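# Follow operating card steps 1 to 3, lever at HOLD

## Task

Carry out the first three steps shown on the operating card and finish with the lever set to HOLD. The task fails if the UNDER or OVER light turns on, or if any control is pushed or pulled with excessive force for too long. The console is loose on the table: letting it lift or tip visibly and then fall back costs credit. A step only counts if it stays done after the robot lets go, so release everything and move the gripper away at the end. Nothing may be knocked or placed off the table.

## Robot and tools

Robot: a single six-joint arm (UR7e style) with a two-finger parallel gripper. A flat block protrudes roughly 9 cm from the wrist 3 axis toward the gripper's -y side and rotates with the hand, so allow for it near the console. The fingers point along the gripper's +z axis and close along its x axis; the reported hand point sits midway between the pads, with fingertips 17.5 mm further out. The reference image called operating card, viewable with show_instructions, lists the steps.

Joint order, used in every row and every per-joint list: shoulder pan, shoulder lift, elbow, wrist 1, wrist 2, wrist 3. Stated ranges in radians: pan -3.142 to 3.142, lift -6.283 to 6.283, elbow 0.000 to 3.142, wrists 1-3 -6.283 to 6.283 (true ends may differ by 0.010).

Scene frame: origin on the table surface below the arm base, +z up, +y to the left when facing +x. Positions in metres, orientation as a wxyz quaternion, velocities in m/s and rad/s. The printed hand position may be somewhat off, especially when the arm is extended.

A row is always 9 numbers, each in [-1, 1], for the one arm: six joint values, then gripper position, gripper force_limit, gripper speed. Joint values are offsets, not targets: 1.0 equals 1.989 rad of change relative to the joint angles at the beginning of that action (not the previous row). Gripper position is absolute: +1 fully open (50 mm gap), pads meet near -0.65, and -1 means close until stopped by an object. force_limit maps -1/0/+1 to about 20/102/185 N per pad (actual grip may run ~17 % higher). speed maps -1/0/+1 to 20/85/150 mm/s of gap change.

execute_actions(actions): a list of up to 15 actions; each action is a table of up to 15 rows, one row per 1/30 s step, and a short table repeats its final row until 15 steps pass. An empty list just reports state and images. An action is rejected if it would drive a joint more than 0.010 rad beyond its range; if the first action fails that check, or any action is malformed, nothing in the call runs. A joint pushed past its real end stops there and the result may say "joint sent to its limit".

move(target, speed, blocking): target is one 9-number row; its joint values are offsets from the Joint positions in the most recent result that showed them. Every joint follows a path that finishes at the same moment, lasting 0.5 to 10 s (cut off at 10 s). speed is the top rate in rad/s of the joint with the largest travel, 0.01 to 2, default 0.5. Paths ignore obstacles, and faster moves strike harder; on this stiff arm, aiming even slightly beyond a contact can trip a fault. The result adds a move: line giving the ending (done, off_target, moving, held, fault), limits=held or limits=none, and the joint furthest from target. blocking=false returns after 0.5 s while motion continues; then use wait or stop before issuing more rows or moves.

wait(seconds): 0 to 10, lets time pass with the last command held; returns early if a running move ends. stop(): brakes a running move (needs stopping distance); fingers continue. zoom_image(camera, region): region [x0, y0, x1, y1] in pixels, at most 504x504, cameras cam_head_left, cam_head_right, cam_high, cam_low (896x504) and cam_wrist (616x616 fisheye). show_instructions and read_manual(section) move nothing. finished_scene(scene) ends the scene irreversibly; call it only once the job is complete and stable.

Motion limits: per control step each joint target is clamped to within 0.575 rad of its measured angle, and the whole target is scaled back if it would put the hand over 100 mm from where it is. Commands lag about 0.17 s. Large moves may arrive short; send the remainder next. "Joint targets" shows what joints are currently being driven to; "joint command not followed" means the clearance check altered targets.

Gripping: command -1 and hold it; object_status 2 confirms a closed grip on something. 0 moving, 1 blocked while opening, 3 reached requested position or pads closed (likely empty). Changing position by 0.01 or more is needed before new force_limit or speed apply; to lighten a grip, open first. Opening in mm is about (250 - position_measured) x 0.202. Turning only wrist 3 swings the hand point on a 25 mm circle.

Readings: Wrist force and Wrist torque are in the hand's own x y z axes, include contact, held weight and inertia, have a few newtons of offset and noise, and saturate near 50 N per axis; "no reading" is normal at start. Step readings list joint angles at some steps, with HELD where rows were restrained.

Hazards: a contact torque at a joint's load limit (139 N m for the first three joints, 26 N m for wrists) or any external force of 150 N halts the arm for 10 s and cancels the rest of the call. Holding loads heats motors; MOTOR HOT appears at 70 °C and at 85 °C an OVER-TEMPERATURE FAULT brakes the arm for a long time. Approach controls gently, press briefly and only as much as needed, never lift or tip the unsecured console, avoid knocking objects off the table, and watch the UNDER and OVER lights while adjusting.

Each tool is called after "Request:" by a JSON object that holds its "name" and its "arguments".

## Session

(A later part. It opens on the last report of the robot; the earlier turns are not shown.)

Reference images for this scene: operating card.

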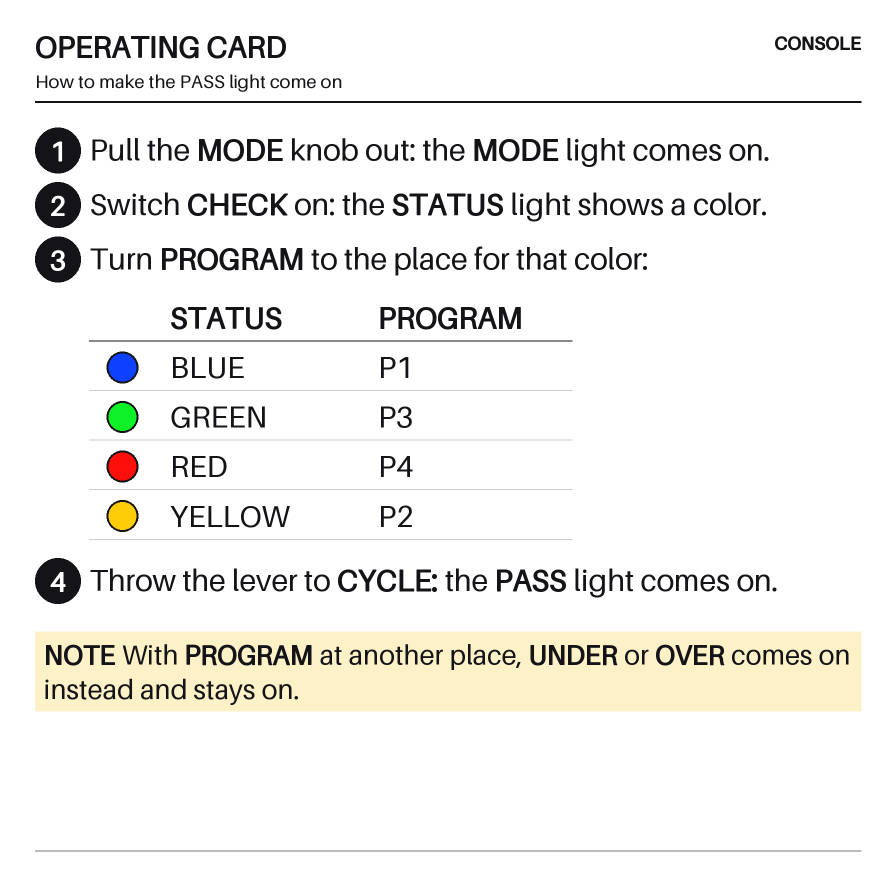

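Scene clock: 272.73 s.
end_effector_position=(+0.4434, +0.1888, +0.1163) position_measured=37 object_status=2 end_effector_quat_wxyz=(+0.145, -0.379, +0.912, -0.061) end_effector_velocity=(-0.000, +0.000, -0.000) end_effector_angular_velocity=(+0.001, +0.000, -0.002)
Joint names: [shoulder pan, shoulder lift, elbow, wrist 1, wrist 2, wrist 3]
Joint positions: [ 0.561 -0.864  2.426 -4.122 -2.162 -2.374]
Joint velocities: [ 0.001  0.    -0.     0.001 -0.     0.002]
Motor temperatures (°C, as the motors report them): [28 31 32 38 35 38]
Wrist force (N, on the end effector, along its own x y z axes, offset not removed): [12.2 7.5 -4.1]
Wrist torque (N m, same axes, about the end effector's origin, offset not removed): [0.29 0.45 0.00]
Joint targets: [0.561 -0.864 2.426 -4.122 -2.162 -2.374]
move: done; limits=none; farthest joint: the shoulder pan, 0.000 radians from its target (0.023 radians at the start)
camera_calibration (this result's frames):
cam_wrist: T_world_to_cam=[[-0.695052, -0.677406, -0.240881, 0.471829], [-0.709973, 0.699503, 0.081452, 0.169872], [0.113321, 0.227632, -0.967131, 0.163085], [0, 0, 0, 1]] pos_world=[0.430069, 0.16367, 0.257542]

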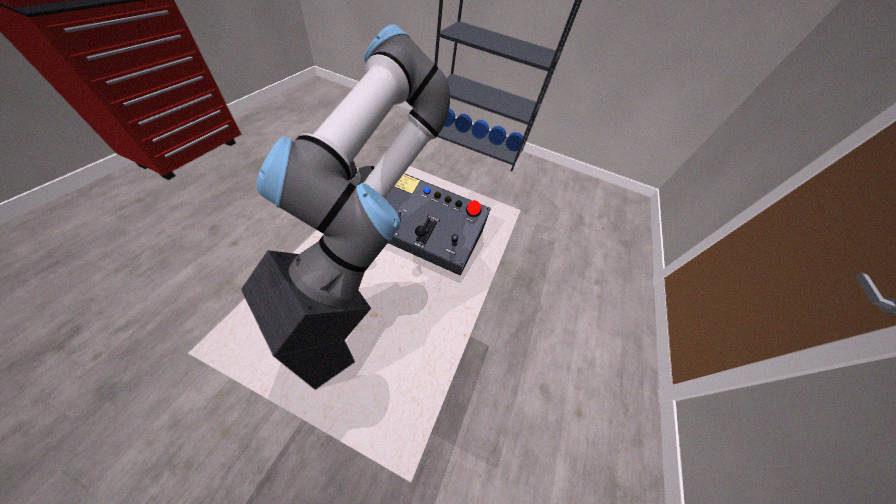

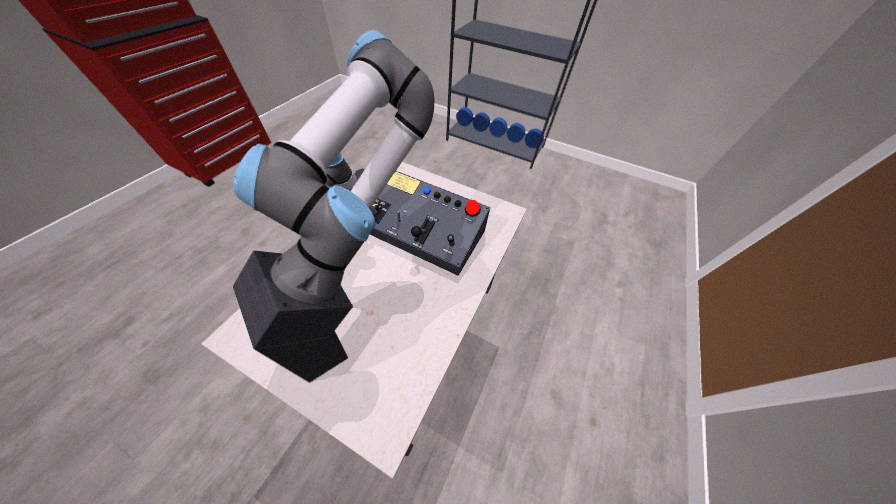

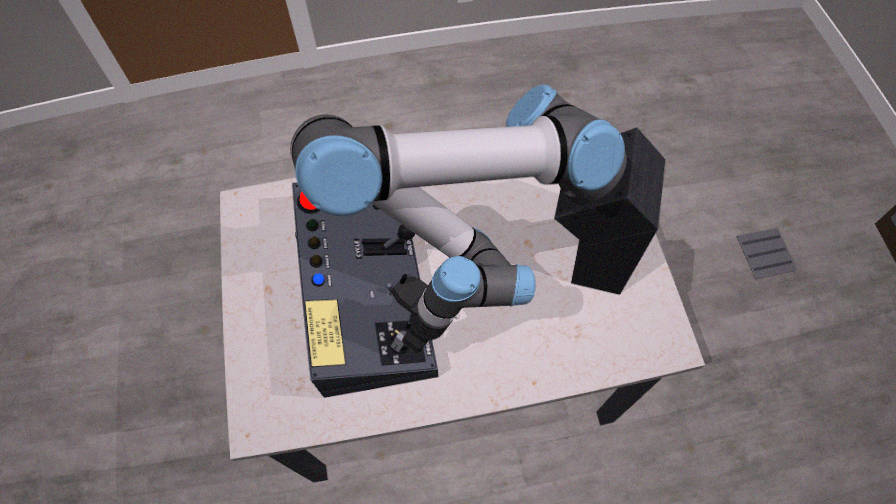

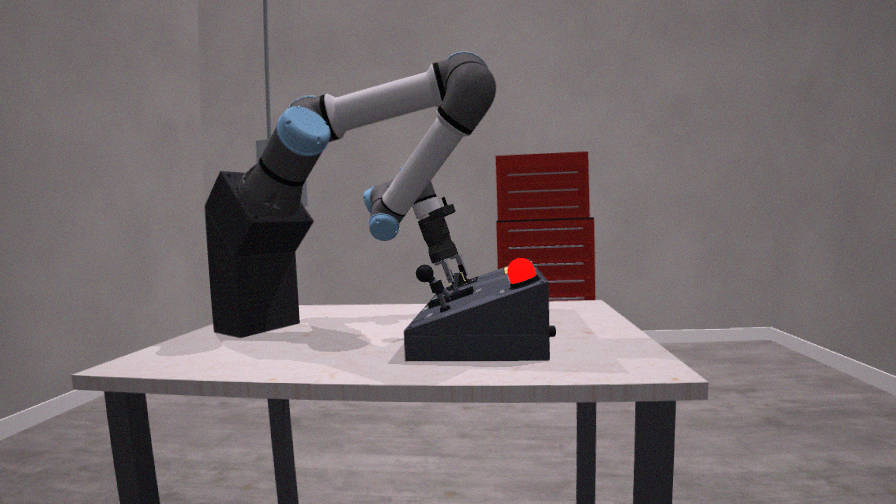

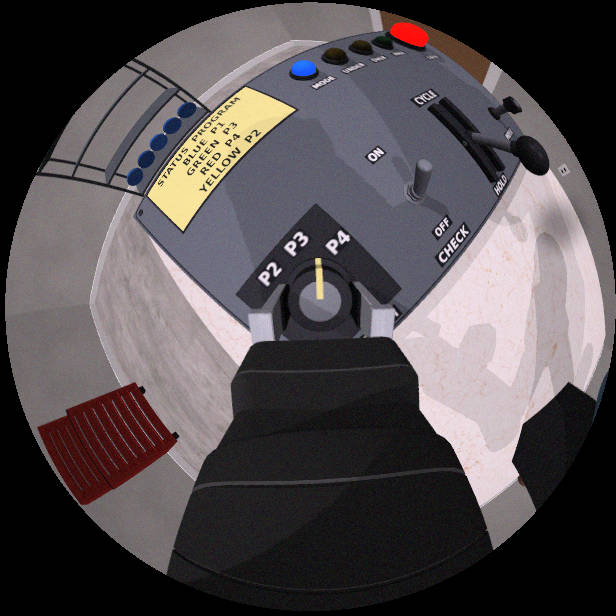

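Request:
{"name": "move", "arguments": {"target": [0.0070,-0.0091,-0.0089,0.0205,-0.0058,0.193,-1,-0.7,-0.7], "speed": 0.6}}

Request:
{"name": "execute_actions", "arguments": {"actions": [[[0,0,0,0,0,0,1,-0.7,0]]]}}

Request:
{"name": "move", "arguments": {"target": [0.0336,-0.0404,0.0329,0.0177,-0.0285,0.0205,1,-0.7,0], "speed": 0.2}}

Scene clock: 278.10 s.
end_effector_position=(+0.4437, +0.1890, +0.1167) position_measured=37 object_status=2 end_effector_quat_wxyz=(+0.154, -0.202, +0.967, -0.033) end_effector_velocity=(+0.001, +0.000, +0.000) end_effector_angular_velocity=(+0.001, -0.001, -0.000)
Joint names: [shoulder pan, shoulder lift, elbow, wrist 1, wrist 2, wrist 3]
Joint positions: [ 0.575 -0.882  2.408 -4.081 -2.173 -1.99 ]
Joint velocities: [ 0.    -0.001 -0.001  0.001  0.001  0.   ]
Motor temperatures (°C, as the motors report them): [28 31 32 38 35 38]
Wrist force (N, on the end effector, along its own x y z axes, offset not removed): [10.2 0.6 24.2]
Wrist torque (N m, same axes, about the end effector's origin, offset not removed): [-0.08 0.28 -0.24]
Joint targets: [0.575 -0.882 2.408 -4.081 -2.173 -1.990]
move: done; limits=none; farthest joint: the shoulder pan, 0.000 radians from its target (0.014 radians at the start)
camera_calibration (this result's frames):
cam_wrist: T_world_to_cam=[[-0.882054, -0.361313, -0.302379, 0.502581], [-0.423876, 0.888752, 0.174496, -0.00363627], [0.205692, 0.282086, -0.93708, 0.108644], [0, 0, 0, 1]] pos_world=[0.419416, 0.154174, 0.254413]

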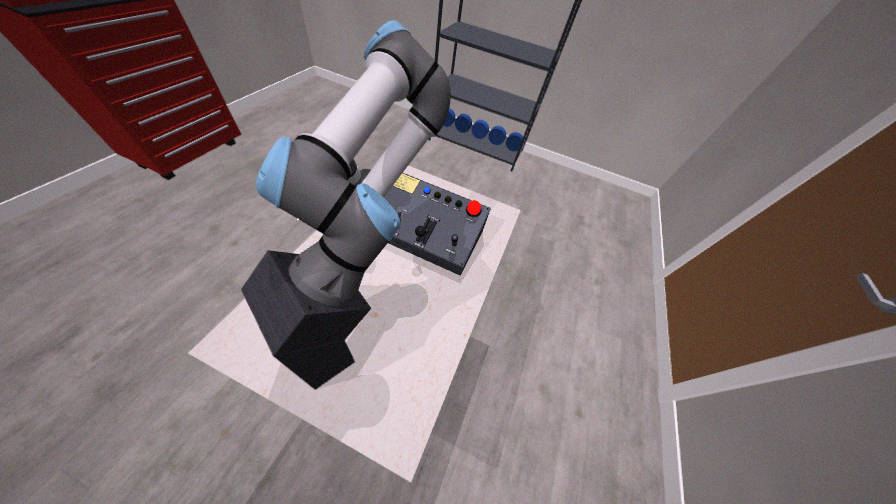

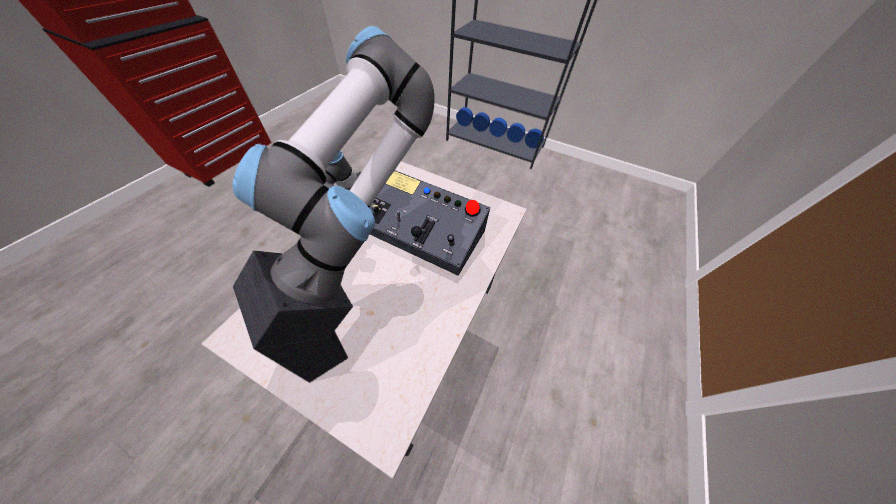

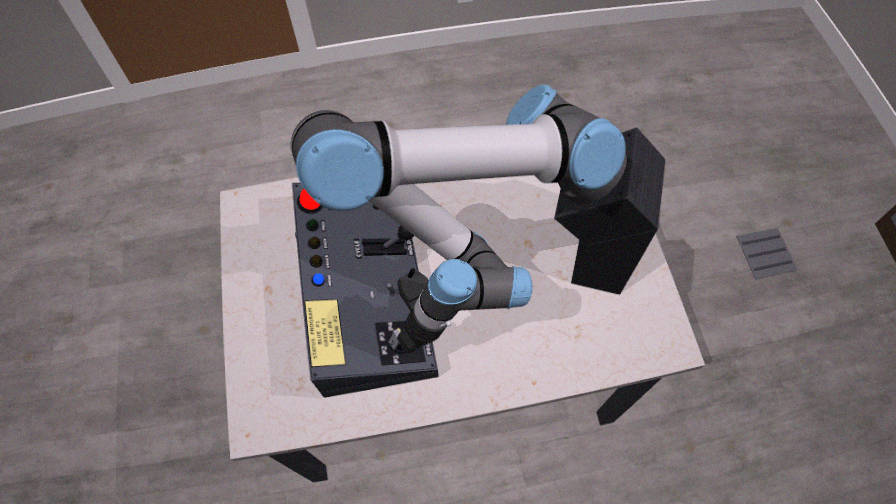

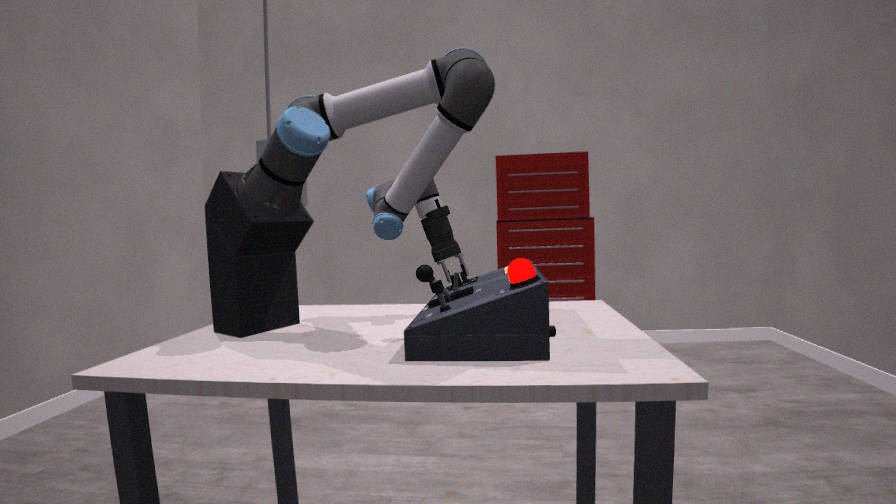

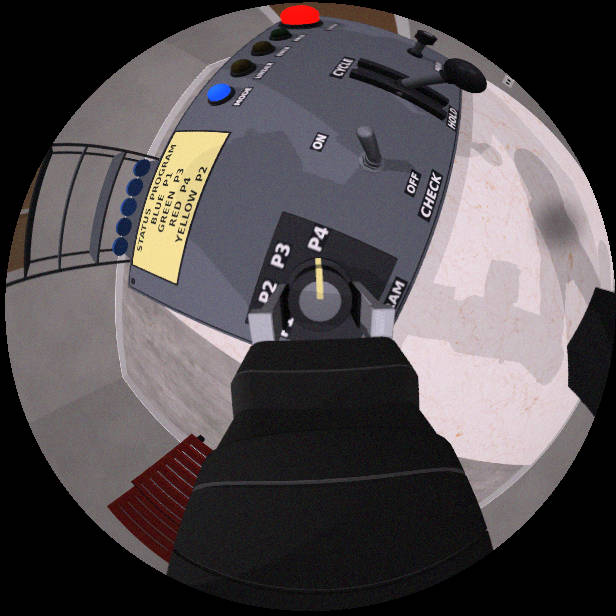

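Scene clock: 278.60 s.
end_effector_position=(+0.4437, +0.1890, +0.1168) position_measured=3 object_status=3 end_effector_quat_wxyz=(+0.154, -0.202, +0.967, -0.033) end_effector_velocity=(-0.000, -0.000, +0.000) end_effector_angular_velocity=(-0.002, +0.000, +0.001)
Joint names: [shoulder pan, shoulder lift, elbow, wrist 1, wrist 2, wrist 3]
Joint positions: [ 0.575 -0.882  2.408 -4.081 -2.173 -1.99 ]
Joint velocities: [ 0.    -0.     0.001  0.    -0.002 -0.001]
Motor temperatures (°C, as the motors report them): [28 31 32 38 35 38]
Wrist force (N, on the end effector, along its own x y z axes, offset not removed): [-1.7 0.7 0.9]
Wrist torque (N m, same axes, about the end effector's origin, offset not removed): [0.41 0.38 0.03]
Joint targets: [0.575 -0.882 2.408 -4.081 -2.173 -1.990]
Step readings (joint positions):
0: [0.575 -0.882 2.408 -4.081 -2.173 -1.990]
1: [0.575 -0.882 2.408 -4.081 -2.173 -1.990]
2: [0.575 -0.882 2.408 -4.081 -2.173 -1.990]
4: [0.575 -0.882 2.408 -4.081 -2.173 -1.990]
8: [0.575 -0.882 2.408 -4.081 -2.173 -1.990]
15: Joint positions above
camera_calibration (this result's frames):
cam_wrist: T_world_to_cam=[[-0.882003, -0.361276, -0.302573, 0.502662], [-0.423907, 0.888729, 0.174538, -0.00366272], [0.205849, 0.282206, -0.937009, 0.108592], [0, 0, 0, 1]] pos_world=[0.419443, 0.15421, 0.254483]

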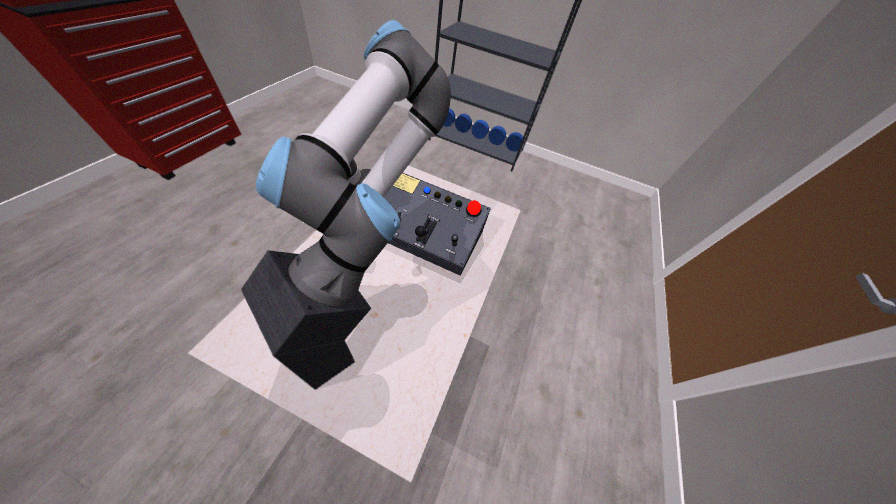

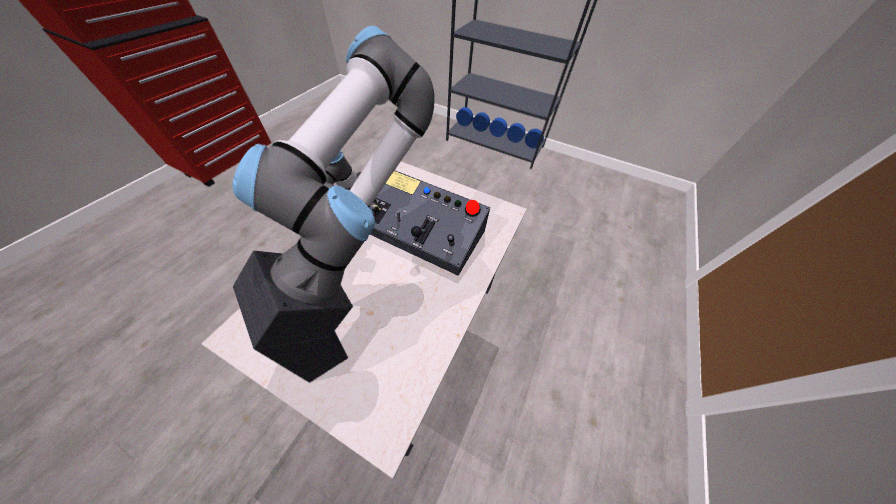

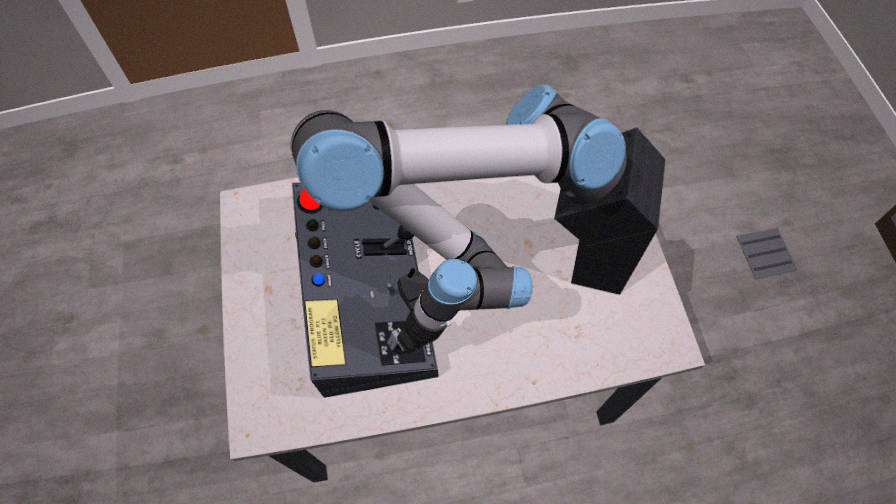

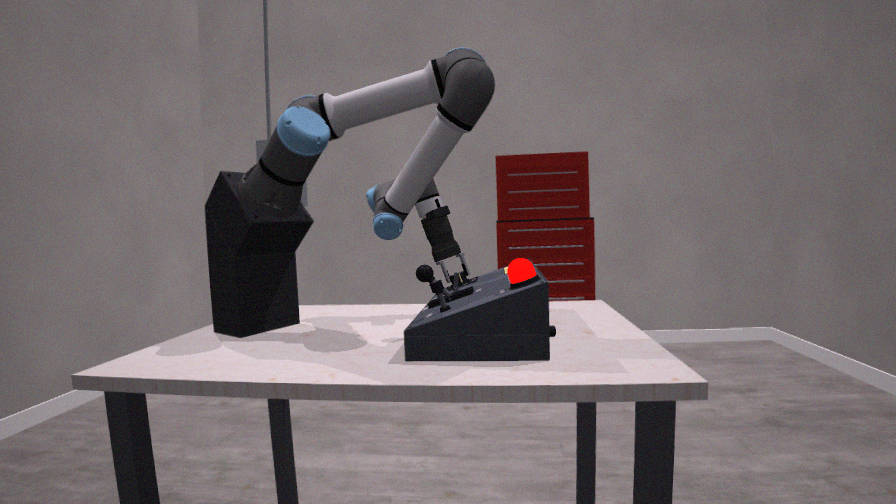

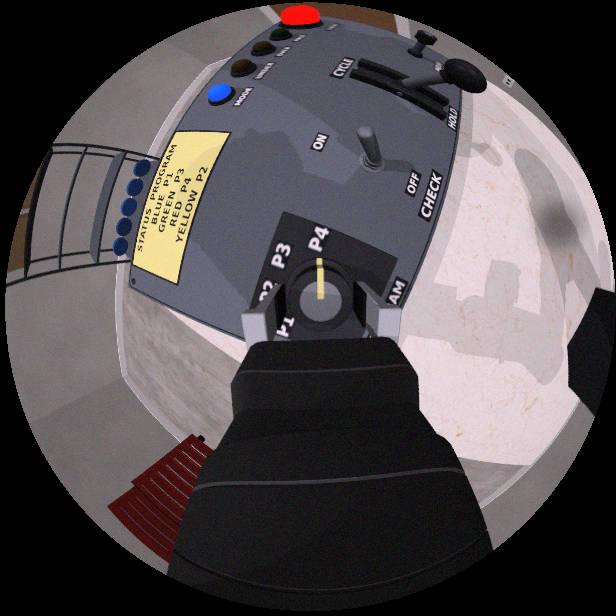

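Scene clock: 279.50 s.
end_effector_position=(+0.4327, +0.1862, +0.1565) position_measured=3 object_status=3 end_effector_quat_wxyz=(+0.156, -0.203, +0.966, -0.034) end_effector_velocity=(+0.001, +0.000, +0.001) end_effector_angular_velocity=(+0.001, -0.002, +0.001)
Joint names: [shoulder pan, shoulder lift, elbow, wrist 1, wrist 2, wrist 3]
Joint positions: [ 0.642 -0.962  2.474 -4.046 -2.23  -1.949]
Joint velocities: [ 0.001 -0.002  0.001 -0.001  0.001 -0.001]
Motor temperatures (°C, as the motors report them): [28 31 32 38 35 38]
Wrist force (N, on the end effector, along its own x y z axes, offset not removed): [0.0 0.2 1.5]
Wrist torque (N m, same axes, about the end effector's origin, offset not removed): [0.07 0.09 -0.02]
Joint targets: [0.642 -0.962 2.474 -4.046 -2.230 -1.949]
move: done; limits=none; farthest joint: the shoulder pan, 0.000 radians from its target (0.066 radians at the start)
camera_calibration (this result's frames):
cam_wrist: T_world_to_cam=[[-0.87987, -0.362701, -0.307046, 0.503984], [-0.425814, 0.888591, 0.170552, -0.0112957], [0.210979, 0.280808, -0.936288, 0.146857], [0, 0, 0, 1]] pos_world=[0.407647, 0.151594, 0.294173]

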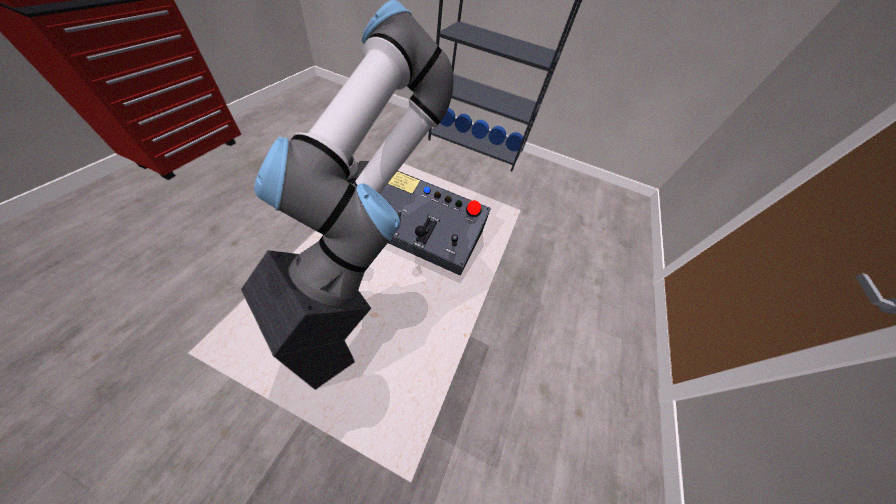

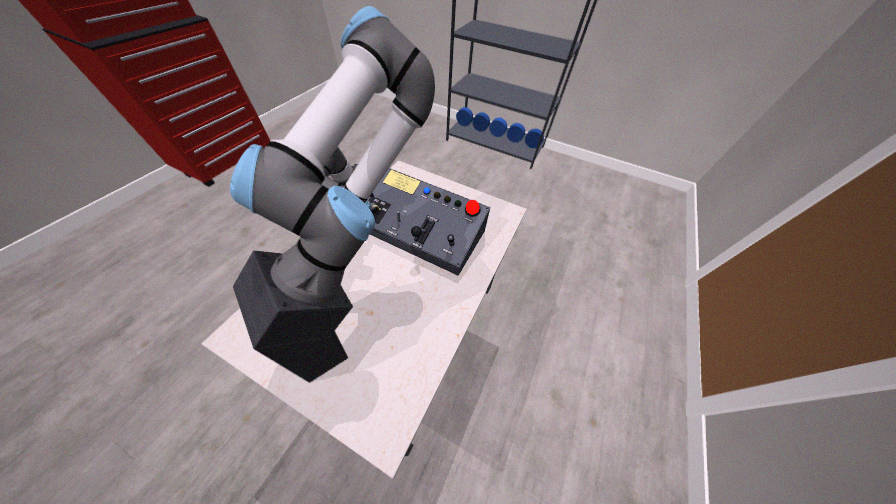

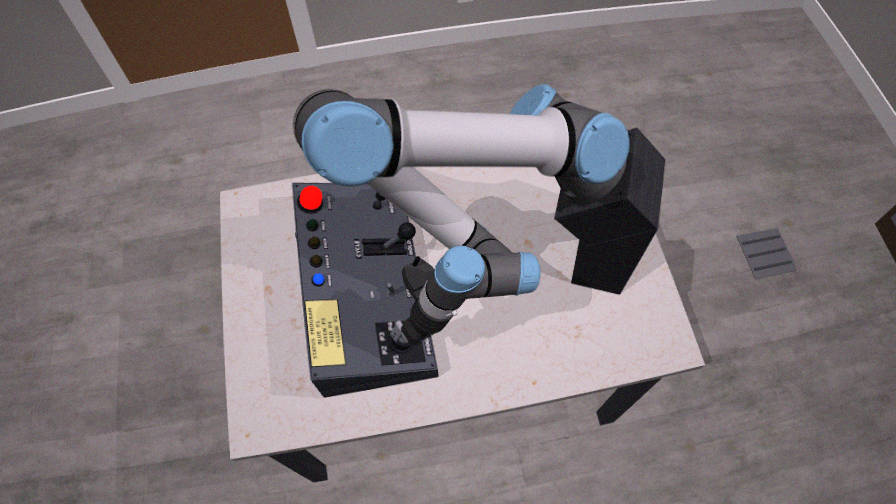

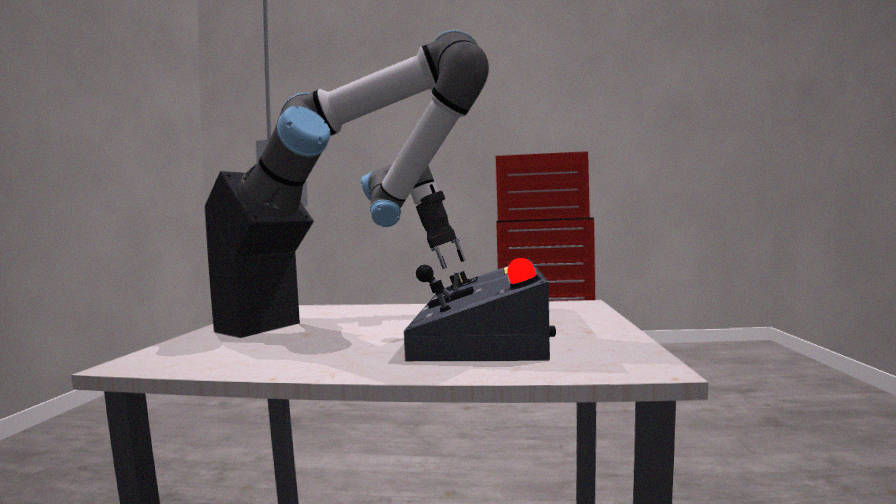

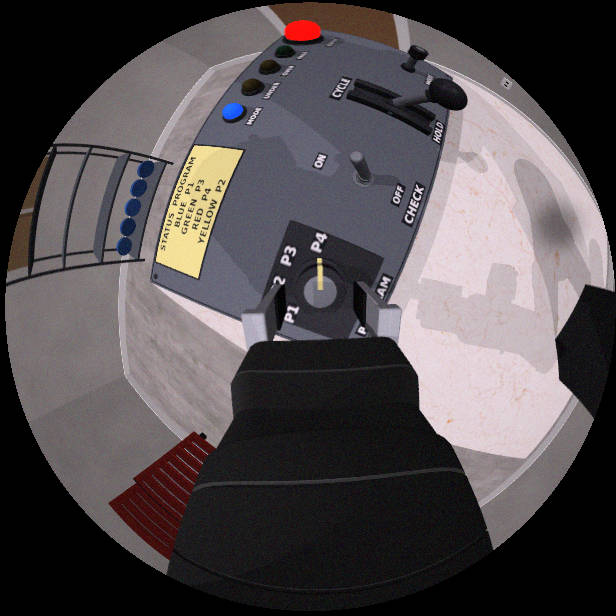

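Request:
{"name": "move", "arguments": {"target": [0.17,-0.03,0,0,0,0,1,-0.7,0], "speed": 0.6}}

Request:
{"name": "finished_scene", "arguments": {"scene": 2}}

Scene clock: 284.50 s.
end_effector_position=(+0.4094, +0.3054, +0.2761) position_measured=3 object_status=3 end_effector_quat_wxyz=(+0.253, -0.272, +0.925, +0.082) end_effector_velocity=(+0.000, +0.002, +0.001) end_effector_angular_velocity=(+0.004, -0.002, +0.003)
Joint names: [shoulder pan, shoulder lift, elbow, wrist 1, wrist 2, wrist 3]
Joint positions: [ 0.98  -1.022  2.474 -4.046 -2.23  -1.949]
Joint velocities: [ 0.002 -0.    -0.001 -0.001  0.003 -0.003]
Motor temperatures (°C, as the motors report them): [28 31 32 38 35 38]
Wrist force (N, on the end effector, along its own x y z axes, offset not removed): [-1.3 -0.2 1.0]
Wrist torque (N m, same axes, about the end effector's origin, offset not removed): [0.08 0.37 -0.11]
Joint targets: [0.980 -1.022 2.474 -4.046 -2.230 -1.949]
move: done; limits=none; farthest joint: the shoulder pan, 0.000 radians from its target (0.338 radians at the start)
camera_calibration (this result's frames):
cam_wrist: T_world_to_cam=[[-0.739806, -0.422141, -0.523913, 0.584138], [-0.620015, 0.730132, 0.287208, -0.0517967], [0.261283, 0.537312, -0.80189, 0.0941686], [0, 0, 0, 1]] pos_world=[0.375429, 0.233809, 0.396427]

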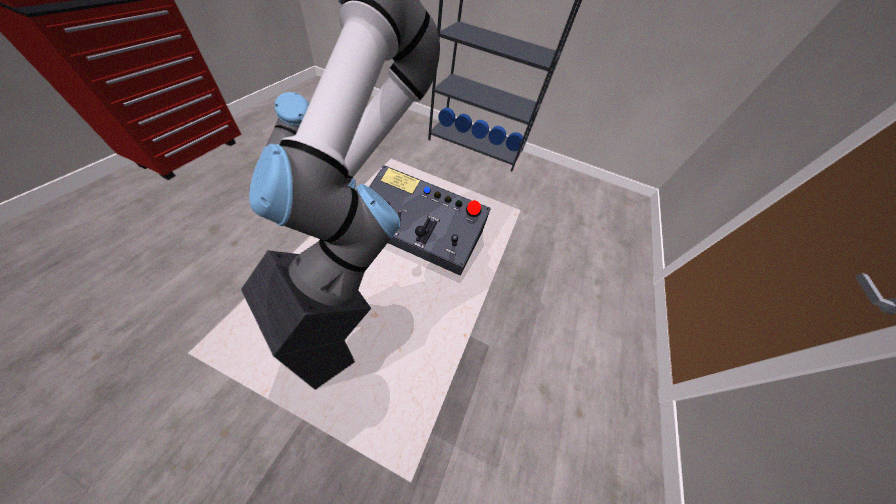

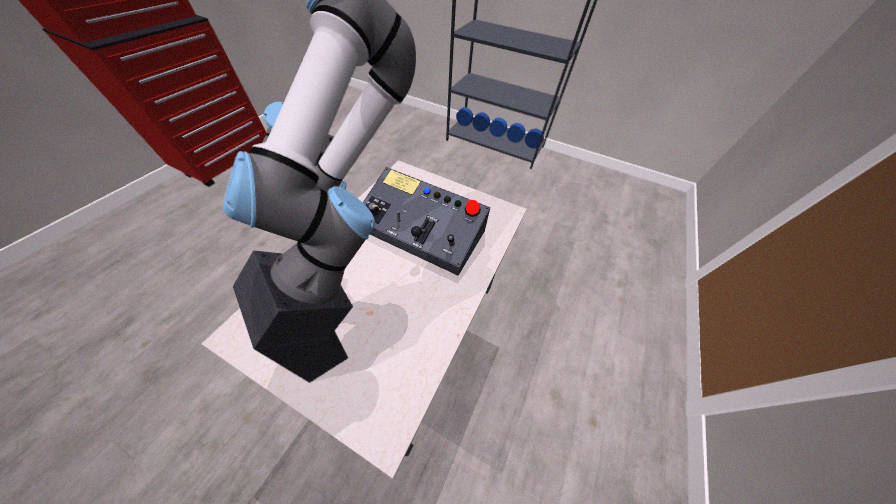

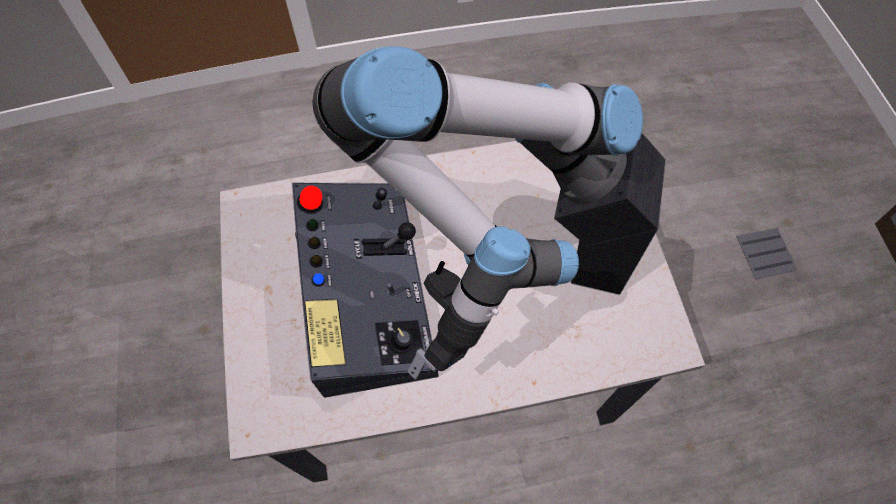

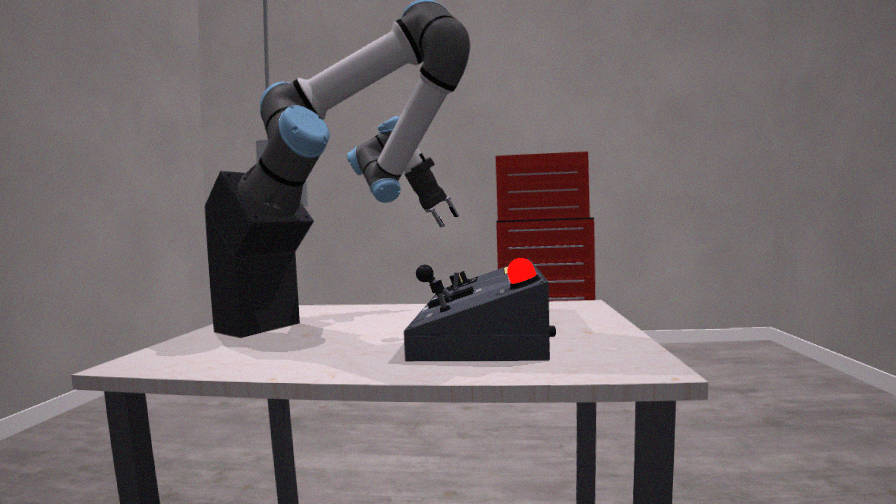

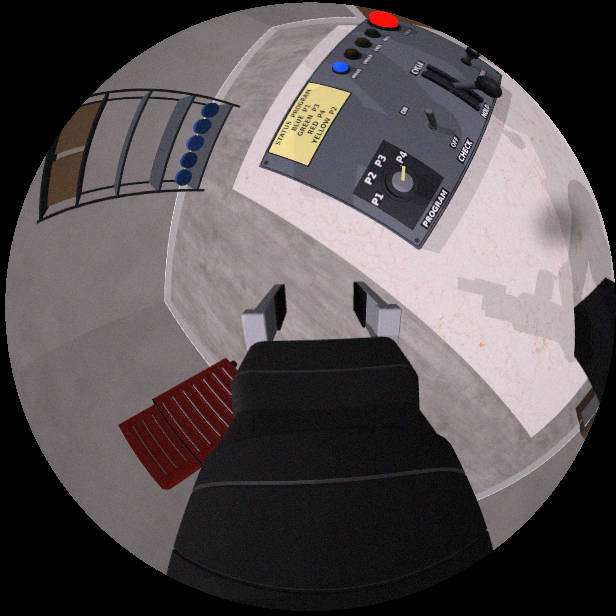

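The scene is finished: the task was done.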